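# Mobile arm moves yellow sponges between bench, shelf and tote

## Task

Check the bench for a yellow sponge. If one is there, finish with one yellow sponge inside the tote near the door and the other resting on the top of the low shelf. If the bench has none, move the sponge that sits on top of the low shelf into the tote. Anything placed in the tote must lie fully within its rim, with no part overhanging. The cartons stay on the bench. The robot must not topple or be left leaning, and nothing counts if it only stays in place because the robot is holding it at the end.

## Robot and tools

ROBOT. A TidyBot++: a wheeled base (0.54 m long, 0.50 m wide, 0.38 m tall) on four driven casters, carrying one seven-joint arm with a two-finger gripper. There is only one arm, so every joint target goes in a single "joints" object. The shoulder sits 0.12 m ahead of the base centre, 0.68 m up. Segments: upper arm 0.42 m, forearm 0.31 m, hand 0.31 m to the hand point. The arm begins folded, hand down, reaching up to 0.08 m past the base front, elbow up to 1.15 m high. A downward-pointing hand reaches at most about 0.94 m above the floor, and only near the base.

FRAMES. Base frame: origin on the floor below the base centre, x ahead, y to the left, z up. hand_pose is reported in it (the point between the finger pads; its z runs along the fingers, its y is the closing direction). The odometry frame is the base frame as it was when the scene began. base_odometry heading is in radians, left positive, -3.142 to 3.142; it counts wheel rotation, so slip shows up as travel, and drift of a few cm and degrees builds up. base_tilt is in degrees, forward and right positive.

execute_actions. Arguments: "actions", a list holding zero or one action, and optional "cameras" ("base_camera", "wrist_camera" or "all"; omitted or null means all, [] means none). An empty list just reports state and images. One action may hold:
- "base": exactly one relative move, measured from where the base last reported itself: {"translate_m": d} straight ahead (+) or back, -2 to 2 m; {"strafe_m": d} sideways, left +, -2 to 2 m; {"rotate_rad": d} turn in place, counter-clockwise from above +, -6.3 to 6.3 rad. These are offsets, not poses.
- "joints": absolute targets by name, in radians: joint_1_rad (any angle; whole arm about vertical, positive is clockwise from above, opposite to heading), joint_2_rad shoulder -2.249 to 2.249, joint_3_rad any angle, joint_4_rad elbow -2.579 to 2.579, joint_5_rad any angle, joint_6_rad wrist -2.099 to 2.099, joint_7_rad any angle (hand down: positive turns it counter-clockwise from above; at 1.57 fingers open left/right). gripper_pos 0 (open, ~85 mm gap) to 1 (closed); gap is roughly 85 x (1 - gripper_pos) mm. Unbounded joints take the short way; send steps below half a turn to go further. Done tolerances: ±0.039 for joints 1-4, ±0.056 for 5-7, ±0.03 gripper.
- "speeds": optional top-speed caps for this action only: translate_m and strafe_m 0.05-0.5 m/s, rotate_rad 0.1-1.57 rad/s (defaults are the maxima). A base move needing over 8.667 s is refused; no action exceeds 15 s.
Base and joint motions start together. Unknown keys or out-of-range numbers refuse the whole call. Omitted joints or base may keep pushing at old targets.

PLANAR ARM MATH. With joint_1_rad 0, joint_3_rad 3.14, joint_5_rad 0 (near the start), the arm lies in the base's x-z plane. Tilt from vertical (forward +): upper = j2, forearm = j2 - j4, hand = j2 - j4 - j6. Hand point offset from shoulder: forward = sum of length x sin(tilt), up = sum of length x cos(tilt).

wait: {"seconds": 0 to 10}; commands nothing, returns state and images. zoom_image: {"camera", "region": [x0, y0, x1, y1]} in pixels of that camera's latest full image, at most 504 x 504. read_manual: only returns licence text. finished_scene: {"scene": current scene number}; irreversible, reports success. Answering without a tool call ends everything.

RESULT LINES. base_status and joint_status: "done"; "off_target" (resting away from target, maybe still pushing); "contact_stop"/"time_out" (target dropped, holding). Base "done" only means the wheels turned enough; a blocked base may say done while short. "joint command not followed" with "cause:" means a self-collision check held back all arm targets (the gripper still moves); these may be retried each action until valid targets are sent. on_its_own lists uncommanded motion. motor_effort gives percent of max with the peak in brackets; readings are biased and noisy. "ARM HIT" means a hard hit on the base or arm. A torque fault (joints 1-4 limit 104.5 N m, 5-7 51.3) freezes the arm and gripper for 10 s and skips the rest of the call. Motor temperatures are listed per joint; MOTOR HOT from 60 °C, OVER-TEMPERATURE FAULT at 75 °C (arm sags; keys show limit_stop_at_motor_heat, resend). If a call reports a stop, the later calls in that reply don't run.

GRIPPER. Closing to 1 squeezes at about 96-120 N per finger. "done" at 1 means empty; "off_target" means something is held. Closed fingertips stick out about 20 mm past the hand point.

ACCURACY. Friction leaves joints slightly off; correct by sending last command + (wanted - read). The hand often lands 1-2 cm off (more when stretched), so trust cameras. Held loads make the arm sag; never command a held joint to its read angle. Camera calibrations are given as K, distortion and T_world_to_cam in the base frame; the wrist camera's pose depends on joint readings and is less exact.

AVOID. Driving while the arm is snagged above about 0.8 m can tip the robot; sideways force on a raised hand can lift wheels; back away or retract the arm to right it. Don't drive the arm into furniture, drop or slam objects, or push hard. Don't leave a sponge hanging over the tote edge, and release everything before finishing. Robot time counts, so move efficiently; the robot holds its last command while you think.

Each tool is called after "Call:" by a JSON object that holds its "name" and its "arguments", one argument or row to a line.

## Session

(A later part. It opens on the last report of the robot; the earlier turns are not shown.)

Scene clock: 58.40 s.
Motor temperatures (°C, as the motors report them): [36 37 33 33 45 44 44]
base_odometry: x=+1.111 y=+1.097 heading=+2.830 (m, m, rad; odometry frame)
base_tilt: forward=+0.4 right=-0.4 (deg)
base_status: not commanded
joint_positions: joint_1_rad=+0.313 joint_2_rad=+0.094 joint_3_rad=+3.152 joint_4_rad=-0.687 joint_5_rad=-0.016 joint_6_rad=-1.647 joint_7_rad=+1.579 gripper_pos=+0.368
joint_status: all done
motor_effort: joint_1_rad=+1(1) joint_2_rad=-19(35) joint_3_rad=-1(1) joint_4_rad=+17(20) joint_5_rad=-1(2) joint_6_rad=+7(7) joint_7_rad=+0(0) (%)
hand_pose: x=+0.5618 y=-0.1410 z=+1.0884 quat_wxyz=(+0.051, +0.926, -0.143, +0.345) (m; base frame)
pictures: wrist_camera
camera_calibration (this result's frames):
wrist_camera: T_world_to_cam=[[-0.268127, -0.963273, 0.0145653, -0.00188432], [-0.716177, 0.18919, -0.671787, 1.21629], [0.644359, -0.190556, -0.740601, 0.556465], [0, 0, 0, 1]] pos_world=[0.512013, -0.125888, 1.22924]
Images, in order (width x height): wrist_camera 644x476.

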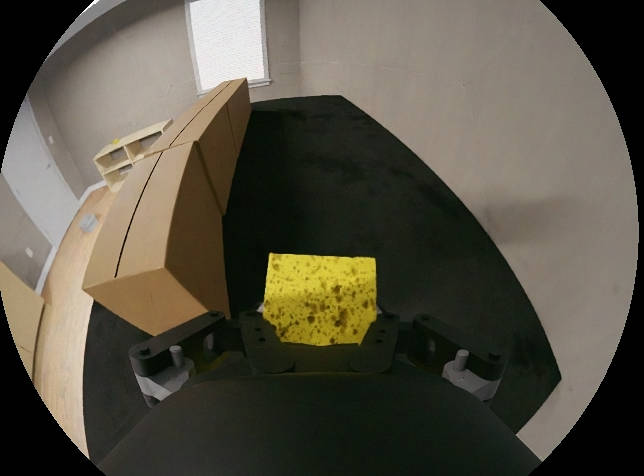

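Call:
{"name": "execute_actions", "arguments": {
  "actions": [
    {"base":{"translate_m":-0.1},"joints":{"joint_1_rad":0.0,"joint_2_rad":-0.3}}
  ],
  "cameras": []
}}

Call:
{"name": "execute_actions", "arguments": {
  "actions": [
    {"base":{"strafe_m":1.75}}
  ],
  "cameras": ["wrist_camera"]
}}

Call:
{"name": "execute_actions", "arguments": {
  "actions": [
    {"base":{"translate_m":1.8},"joints":{"joint_2_rad":0.2,"joint_4_rad":-1.2,"joint_6_rad":-1.0}}
  ]
}}

Scene clock: 60.50 s.
Motor temperatures (°C, as the motors report them): [36 37 33 33 45 44 44]
base_odometry: x=+1.206 y=+1.067 heading=+2.830 (m, m, rad; odometry frame)
base_tilt: forward=+0.4 right=-0.4 (deg)
base_status: done
joint_positions: joint_1_rad=+0.026 joint_2_rad=-0.306 joint_3_rad=+3.152 joint_4_rad=-0.684 joint_5_rad=-0.016 joint_6_rad=-1.647 joint_7_rad=+1.579 gripper_pos=+0.368
joint_status: all done
motor_effort: joint_1_rad=+1(2) joint_2_rad=-1(25) joint_3_rad=+1(1) joint_4_rad=+13(19) joint_5_rad=-2(1) joint_6_rad=+9(9) joint_7_rad=+0(0) (%)
hand_pose: x=+0.3879 y=-0.0049 z=+1.2386 quat_wxyz=(+0.004, +0.848, -0.007, +0.530) (m; base frame)
pictures: none
No camera images: the call's "cameras" was empty. Leave "cameras" out to get every camera's image.

Scene clock: 65.37 s.
Motor temperatures (°C, as the motors report them): [36 37 33 33 45 44 44]
base_odometry: x=+0.671 y=-0.600 heading=+2.831 (m, m, rad; odometry frame)
base_tilt: forward=+0.4 right=-0.4 (deg)
base_status: done
joint_positions: joint_1_rad=+0.025 joint_2_rad=-0.306 joint_3_rad=+3.152 joint_4_rad=-0.684 joint_5_rad=-0.015 joint_6_rad=-1.647 joint_7_rad=+1.579 gripper_pos=+0.368
joint_status: not commanded
motor_effort: joint_1_rad=+1(1) joint_2_rad=+0(2) joint_3_rad=+0(2) joint_4_rad=+13(13) joint_5_rad=-2(3) joint_6_rad=+9(9) joint_7_rad=+0(0) (%)
hand_pose: x=+0.3879 y=-0.0051 z=+1.2386 quat_wxyz=(+0.004, +0.848, -0.008, +0.530) (m; base frame)
pictures: wrist_camera
camera_calibration (this result's frames):
wrist_camera: T_world_to_cam=[[0.0058896, -0.999537, 0.0298655, -0.0452381], [-0.41733, -0.0295976, -0.908273, 1.3428], [0.908736, -0.0071144, -0.417311, 0.303662], [0, 0, 0, 1]] pos_world=[0.284708, -0.00331308, 1.3477]
Images, in order (width x height): wrist_camera 644x476.

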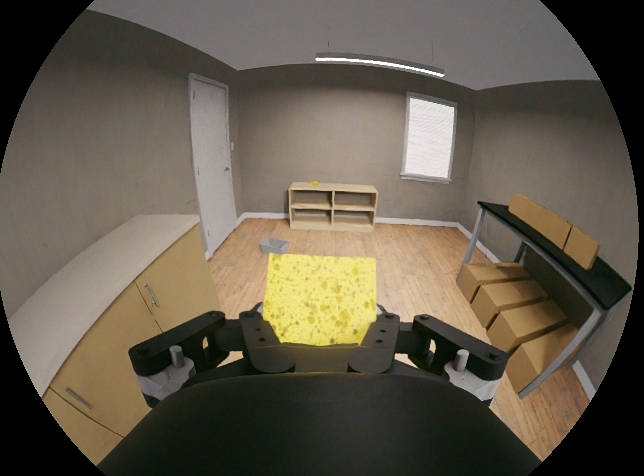

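Scene clock: 70.33 s.
Motor temperatures (°C, as the motors report them): [36 37 33 33 45 44 44]
base_odometry: x=-1.043 y=-0.050 heading=+2.831 (m, m, rad; odometry frame)
base_tilt: forward=+0.4 right=-0.4 (deg)
base_status: done
joint_positions: joint_1_rad=+0.025 joint_2_rad=+0.209 joint_3_rad=+3.152 joint_4_rad=-1.194 joint_5_rad=-0.015 joint_6_rad=-1.031 joint_7_rad=+1.579 gripper_pos=+0.368
joint_status: all done
motor_effort: joint_1_rad=+1(1) joint_2_rad=-28(35) joint_3_rad=+0(0) joint_4_rad=+22(25) joint_5_rad=-2(2) joint_6_rad=+6(9) joint_7_rad=+0(1) (%)
hand_pose: x=+0.7186 y=-0.0152 z=+0.9091 quat_wxyz=(+0.001, +0.938, -0.014, +0.346) (m; base frame)
pictures: base_camera, wrist_camera
camera_calibration (this result's frames):
wrist_camera: T_world_to_cam=[[0.00732847, -0.999902, 0.0119209, -0.0321709], [-0.744413, -0.013415, -0.667585, 1.19771], [0.667679, -0.00398173, -0.744438, 0.336182], [0, 0, 0, 1]] pos_world=[0.667364, -0.0147619, 1.05022]
Images, in order (width x height): base_camera 644x364, wrist_camera 644x476.

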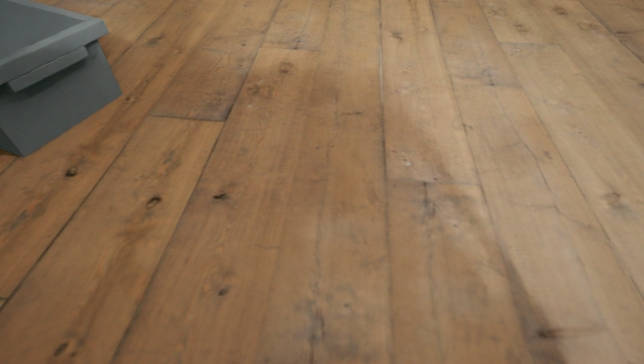

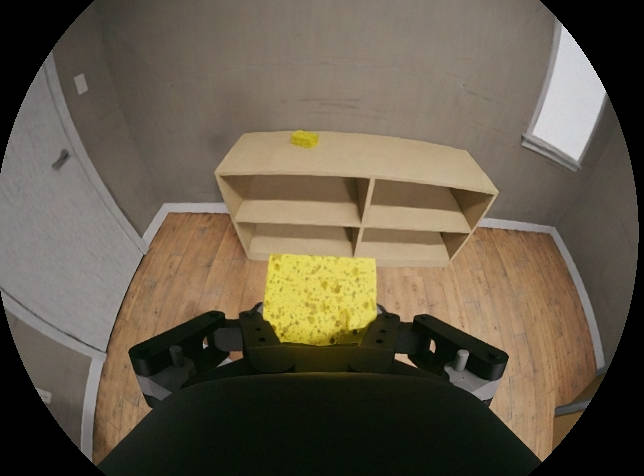

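Call:
{"name": "execute_actions", "arguments": {
  "actions": [
    {"base":{"rotate_rad":0.63},"joints":{"joint_2_rad":0.1,"joint_4_rad":-1.6,"joint_6_rad":-0.9}}
  ]
}}

Scene clock: 72.07 s.
Motor temperatures (°C, as the motors report them): [36 37 33 33 45 44 44]
base_odometry: x=-1.043 y=-0.050 heading=-2.822 (m, m, rad; odometry frame)
base_tilt: forward=+0.4 right=-0.4 (deg)
base_status: done
joint_positions: joint_1_rad=+0.002 joint_2_rad=+0.123 joint_3_rad=+3.145 joint_4_rad=-1.581 joint_5_rad=-0.015 joint_6_rad=-0.936 joint_7_rad=+1.579 gripper_pos=+0.368
joint_status: all done
motor_effort: joint_1_rad=+1(4) joint_2_rad=-24(28) joint_3_rad=+0(3) joint_4_rad=+21(22) joint_5_rad=-2(3) joint_6_rad=+5(7) joint_7_rad=+0(0) (%)
hand_pose: x=+0.6320 y=+0.0025 z=+0.7848 quat_wxyz=(-0.005, +0.969, -0.001, +0.248) (m; base frame)
pictures: base_camera, wrist_camera
camera_calibration (this result's frames):
wrist_camera: T_world_to_cam=[[0.0370983, -0.99931, 0.00162838, -0.0230701], [-0.864351, -0.0329058, -0.501811, 0.996276], [0.501519, 0.0172088, -0.864976, 0.501157], [0, 0, 0, 1]] pos_world=[0.610649, 0.00110469, 0.933469]
Images, in order (width x height): base_camera 644x364, wrist_camera 644x476.

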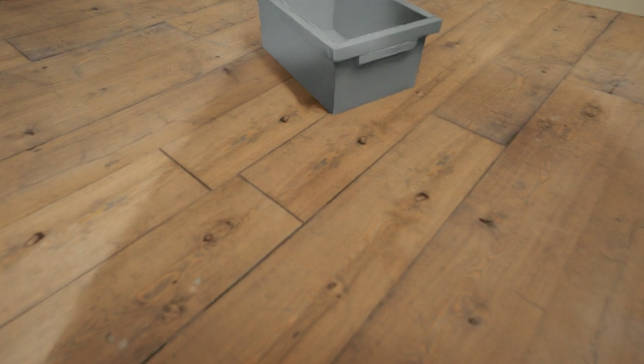

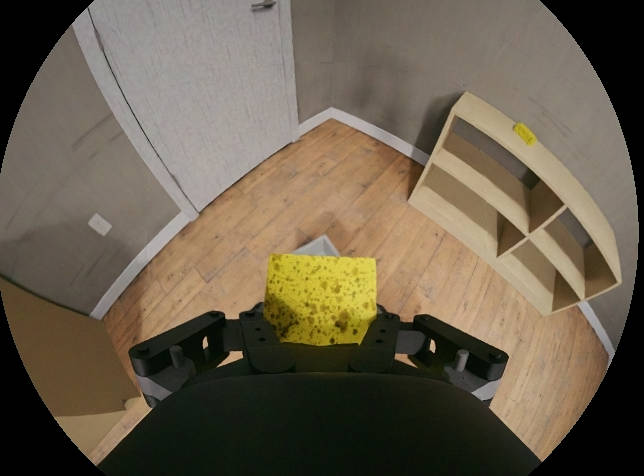

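Call:
{"name": "execute_actions", "arguments": {
  "actions": [
    {"base":{"strafe_m":-0.274},"joints":{"joint_1_rad":-0.52,"joint_2_rad":0.9,"joint_4_rad":-1.82,"joint_6_rad":0.0}}
  ],
  "cameras": []
}}

Call:
{"name": "execute_actions", "arguments": {
  "actions": [
    {"base":{"translate_m":0.266},"joints":{"joint_2_rad":1.3,"joint_6_rad":0.41}}
  ]
}}

Scene clock: 74.73 s.
Motor temperatures (°C, as the motors report them): [36 37 33 33 45 44 44]
base_odometry: x=-1.130 y=+0.210 heading=-2.821 (m, m, rad; odometry frame)
base_tilt: forward=+0.4 right=-0.4 (deg)
base_status: done
joint_positions: joint_1_rad=-0.502 joint_2_rad=+0.887 joint_3_rad=+3.150 joint_4_rad=-1.796 joint_5_rad=-0.015 joint_6_rad=-0.034 joint_7_rad=+1.579 gripper_pos=+0.368
joint_status: all done
motor_effort: joint_1_rad=+1(3) joint_2_rad=-38(41) joint_3_rad=+0(3) joint_4_rad=+11(21) joint_5_rad=-2(1) joint_6_rad=+4(5) joint_7_rad=+0(0) (%)
hand_pose: x=+0.6409 y=+0.2826 z=+0.3822 quat_wxyz=(-0.050, +0.948, +0.238, +0.205) (m; base frame)
pictures: none
No camera images: the call's "cameras" was empty. Leave "cameras" out to get every camera's image.

Scene clock: 76.57 s.
Motor temperatures (°C, as the motors report them): [36 37 33 33 45 44 44]
base_odometry: x=-1.383 y=+0.126 heading=-2.822 (m, m, rad; odometry frame)
base_tilt: forward=+0.5 right=-0.4 (deg)
base_status: done
joint_positions: joint_1_rad=-0.504 joint_2_rad=+1.289 joint_3_rad=+3.150 joint_4_rad=-1.800 joint_5_rad=-0.015 joint_6_rad=+0.378 joint_7_rad=+1.579 gripper_pos=+0.368
joint_status: all done
motor_effort: joint_1_rad=+1(1) joint_2_rad=-38(41) joint_3_rad=-1(2) joint_4_rad=+3(11) joint_5_rad=-2(1) joint_6_rad=+4(4) joint_7_rad=+0(0) (%)
hand_pose: x=+0.6035 y=+0.2610 z=+0.2018 quat_wxyz=(-0.047, +0.947, +0.240, +0.208) (m; base frame)
pictures: base_camera, wrist_camera
camera_calibration (this result's frames):
wrist_camera: T_world_to_cam=[[0.507259, -0.86156, 0.0200814, -0.0861776], [-0.770278, -0.463719, -0.437762, 0.730341], [0.38647, 0.206591, -0.898867, 0.0334966], [0, 0, 0, 1]] pos_world=[0.593335, 0.257506, 0.351555]
Images, in order (width x height): base_camera 644x364, wrist_camera 644x476.

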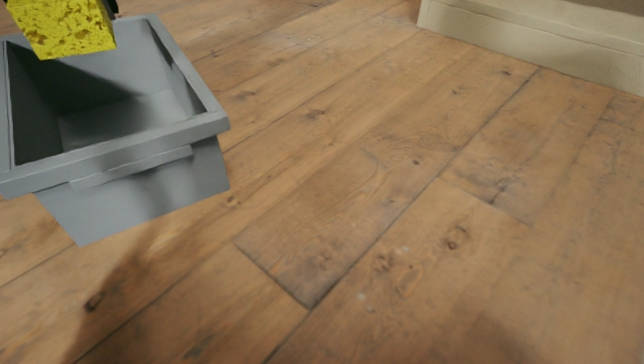

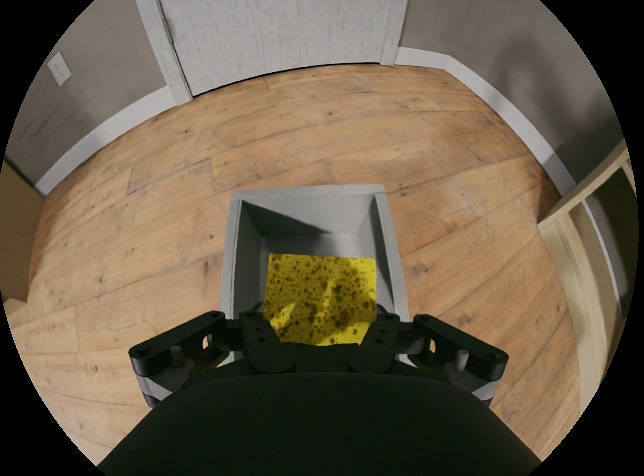

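Call:
{"name": "execute_actions", "arguments": {
  "actions": [
    {"joints":{"joint_2_rad":1.63,"joint_4_rad":-1.5,"joint_6_rad":0.45}}
  ]
}}

Scene clock: 78.17 s.
Motor temperatures (°C, as the motors report them): [36 37 33 33 45 44 44]
base_odometry: x=-1.383 y=+0.126 heading=-2.822 (m, m, rad; odometry frame)
base_tilt: forward=+0.4 right=-0.4 (deg)
base_status: not commanded
joint_positions: joint_1_rad=-0.504 joint_2_rad=+1.623 joint_3_rad=+3.150 joint_4_rad=-1.525 joint_5_rad=-0.015 joint_6_rad=+0.414 joint_7_rad=+1.579 gripper_pos=+0.368
joint_status: all done
motor_effort: joint_1_rad=+1(1) joint_2_rad=-39(41) joint_3_rad=-1(1) joint_4_rad=+2(4) joint_5_rad=-2(1) joint_6_rad=+4(5) joint_7_rad=+0(1) (%)
hand_pose: x=+0.5957 y=+0.2567 z=+0.0596 quat_wxyz=(-0.044, +0.949, +0.242, +0.197) (m; base frame)
pictures: base_camera, wrist_camera
camera_calibration (this result's frames):
wrist_camera: T_world_to_cam=[[0.50986, -0.860019, 0.0202497, -0.0850079], [-0.777373, -0.470689, -0.417305, 0.664908], [0.368422, 0.197026, -0.908541, -0.0766497], [0, 0, 0, 1]] pos_world=[0.588463, 0.254959, 0.209552]
Images, in order (width x height): base_camera 644x364, wrist_camera 644x476.

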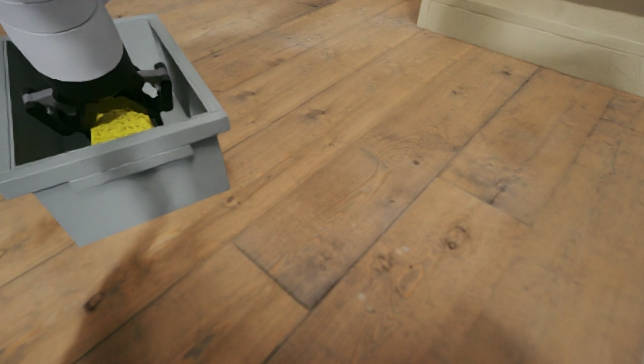

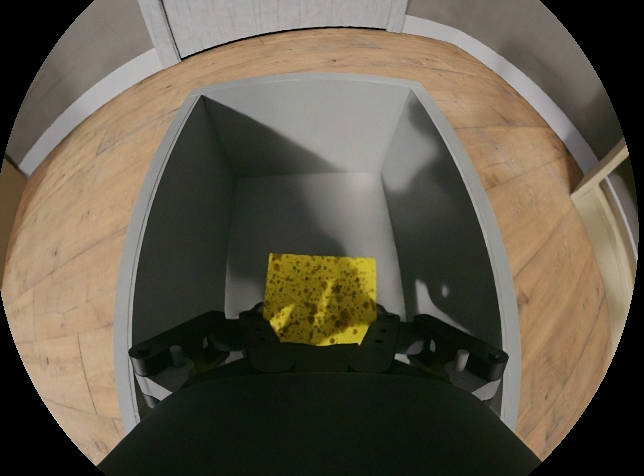

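Call:
{"name": "execute_actions", "arguments": {
  "actions": [
    {"joints":{"joint_2_rad":1.68,"joint_4_rad":-1.45}}
  ],
  "cameras": []
}}

Call:
{"name": "execute_actions", "arguments": {
  "actions": [
    {"joints":{"gripper_pos":0.17}}
  ],
  "cameras": []
}}

Call:
{"name": "execute_actions", "arguments": {
  "actions": [
    {"joints":{"joint_2_rad":1.2,"joint_4_rad":-1.9}}
  ]
}}

Scene clock: 79.07 s.
Motor temperatures (°C, as the motors report them): [36 37 33 33 45 44 44]
base_odometry: x=-1.383 y=+0.126 heading=-2.822 (m, m, rad; odometry frame)
base_tilt: forward=+0.4 right=-0.4 (deg)
base_status: not commanded
joint_positions: joint_1_rad=-0.504 joint_2_rad=+1.663 joint_3_rad=+3.150 joint_4_rad=-1.468 joint_5_rad=-0.015 joint_6_rad=+0.415 joint_7_rad=+1.579 gripper_pos=+0.368
joint_status: all done
motor_effort: joint_1_rad=+1(1) joint_2_rad=-39(41) joint_3_rad=+0(1) joint_4_rad=+2(3) joint_5_rad=-1(1) joint_6_rad=+4(5) joint_7_rad=+0(0) (%)
hand_pose: x=+0.6039 y=+0.2614 z=+0.0452 quat_wxyz=(-0.047, +0.947, +0.242, +0.206) (m; base frame)
pictures: none
No camera images: the call's "cameras" was empty. Leave "cameras" out to get every camera's image.

Scene clock: 80.07 s.
Motor temperatures (°C, as the motors report them): [36 37 33 33 45 44 44]
base_odometry: x=-1.383 y=+0.126 heading=-2.822 (m, m, rad; odometry frame)
base_tilt: forward=+0.4 right=-0.4 (deg)
base_status: not commanded
joint_positions: joint_1_rad=-0.504 joint_2_rad=+1.663 joint_3_rad=+3.150 joint_4_rad=-1.468 joint_5_rad=-0.015 joint_6_rad=+0.415 joint_7_rad=+1.579 gripper_pos=+0.170
joint_status: all done
motor_effort: joint_1_rad=+1(0) joint_2_rad=-39(39) joint_3_rad=-1(1) joint_4_rad=+3(3) joint_5_rad=-2(1) joint_6_rad=+4(4) joint_7_rad=+0(0) (%)
hand_pose: x=+0.6039 y=+0.2614 z=+0.0452 quat_wxyz=(-0.047, +0.947, +0.242, +0.206) (m; base frame)
pictures: none
No camera images: the call's "cameras" was empty. Leave "cameras" out to get every camera's image.

Scene clock: 81.77 s.
Motor temperatures (°C, as the motors report them): [36 37 33 33 45 44 44]
base_odometry: x=-1.383 y=+0.126 heading=-2.822 (m, m, rad; odometry frame)
base_tilt: forward=+0.4 right=-0.4 (deg)
base_status: not commanded
joint_positions: joint_1_rad=-0.504 joint_2_rad=+1.214 joint_3_rad=+3.150 joint_4_rad=-1.878 joint_5_rad=-0.015 joint_6_rad=+0.417 joint_7_rad=+1.579 gripper_pos=+0.170
joint_status: all done
motor_effort: joint_1_rad=+1(1) joint_2_rad=-37(42) joint_3_rad=+0(1) joint_4_rad=+4(4) joint_5_rad=-1(1) joint_6_rad=+5(5) joint_7_rad=+0(0) (%)
hand_pose: x=+0.6029 y=+0.2606 z=+0.2365 quat_wxyz=(-0.051, +0.943, +0.239, +0.225) (m; base frame)
pictures: base_camera, wrist_camera
camera_calibration (this result's frames):
wrist_camera: T_world_to_cam=[[0.506301, -0.862087, 0.0215697, -0.0866209], [-0.755851, -0.455673, -0.470161, 0.741784], [0.415148, 0.221739, -0.882317, 0.0398938], [0, 0, 0, 1]] pos_world=[0.587973, 0.25449, 0.385825]
Images, in order (width x height): base_camera 644x364, wrist_camera 644x476.

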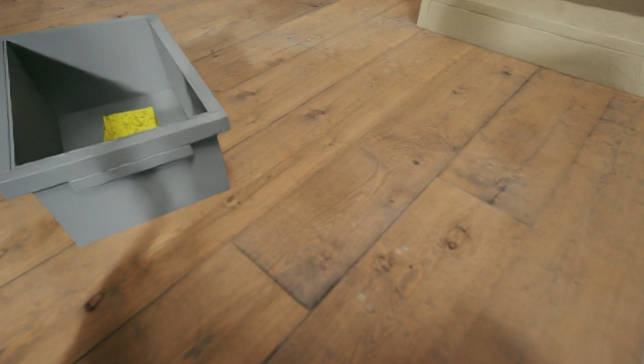

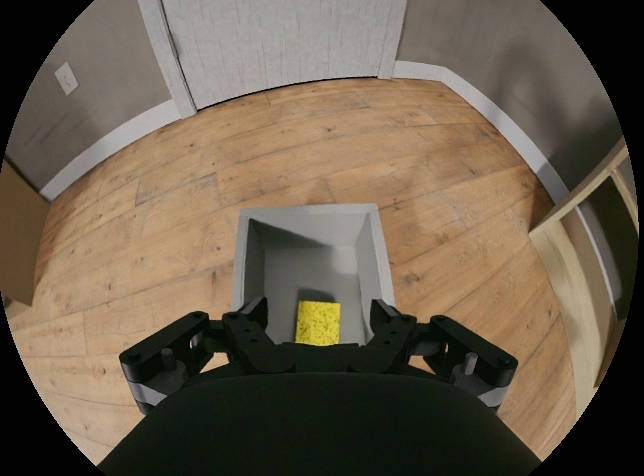

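Call:
{"name": "finished_scene", "arguments": {
  "scene": 1
}}

The scene is finished: the task was done.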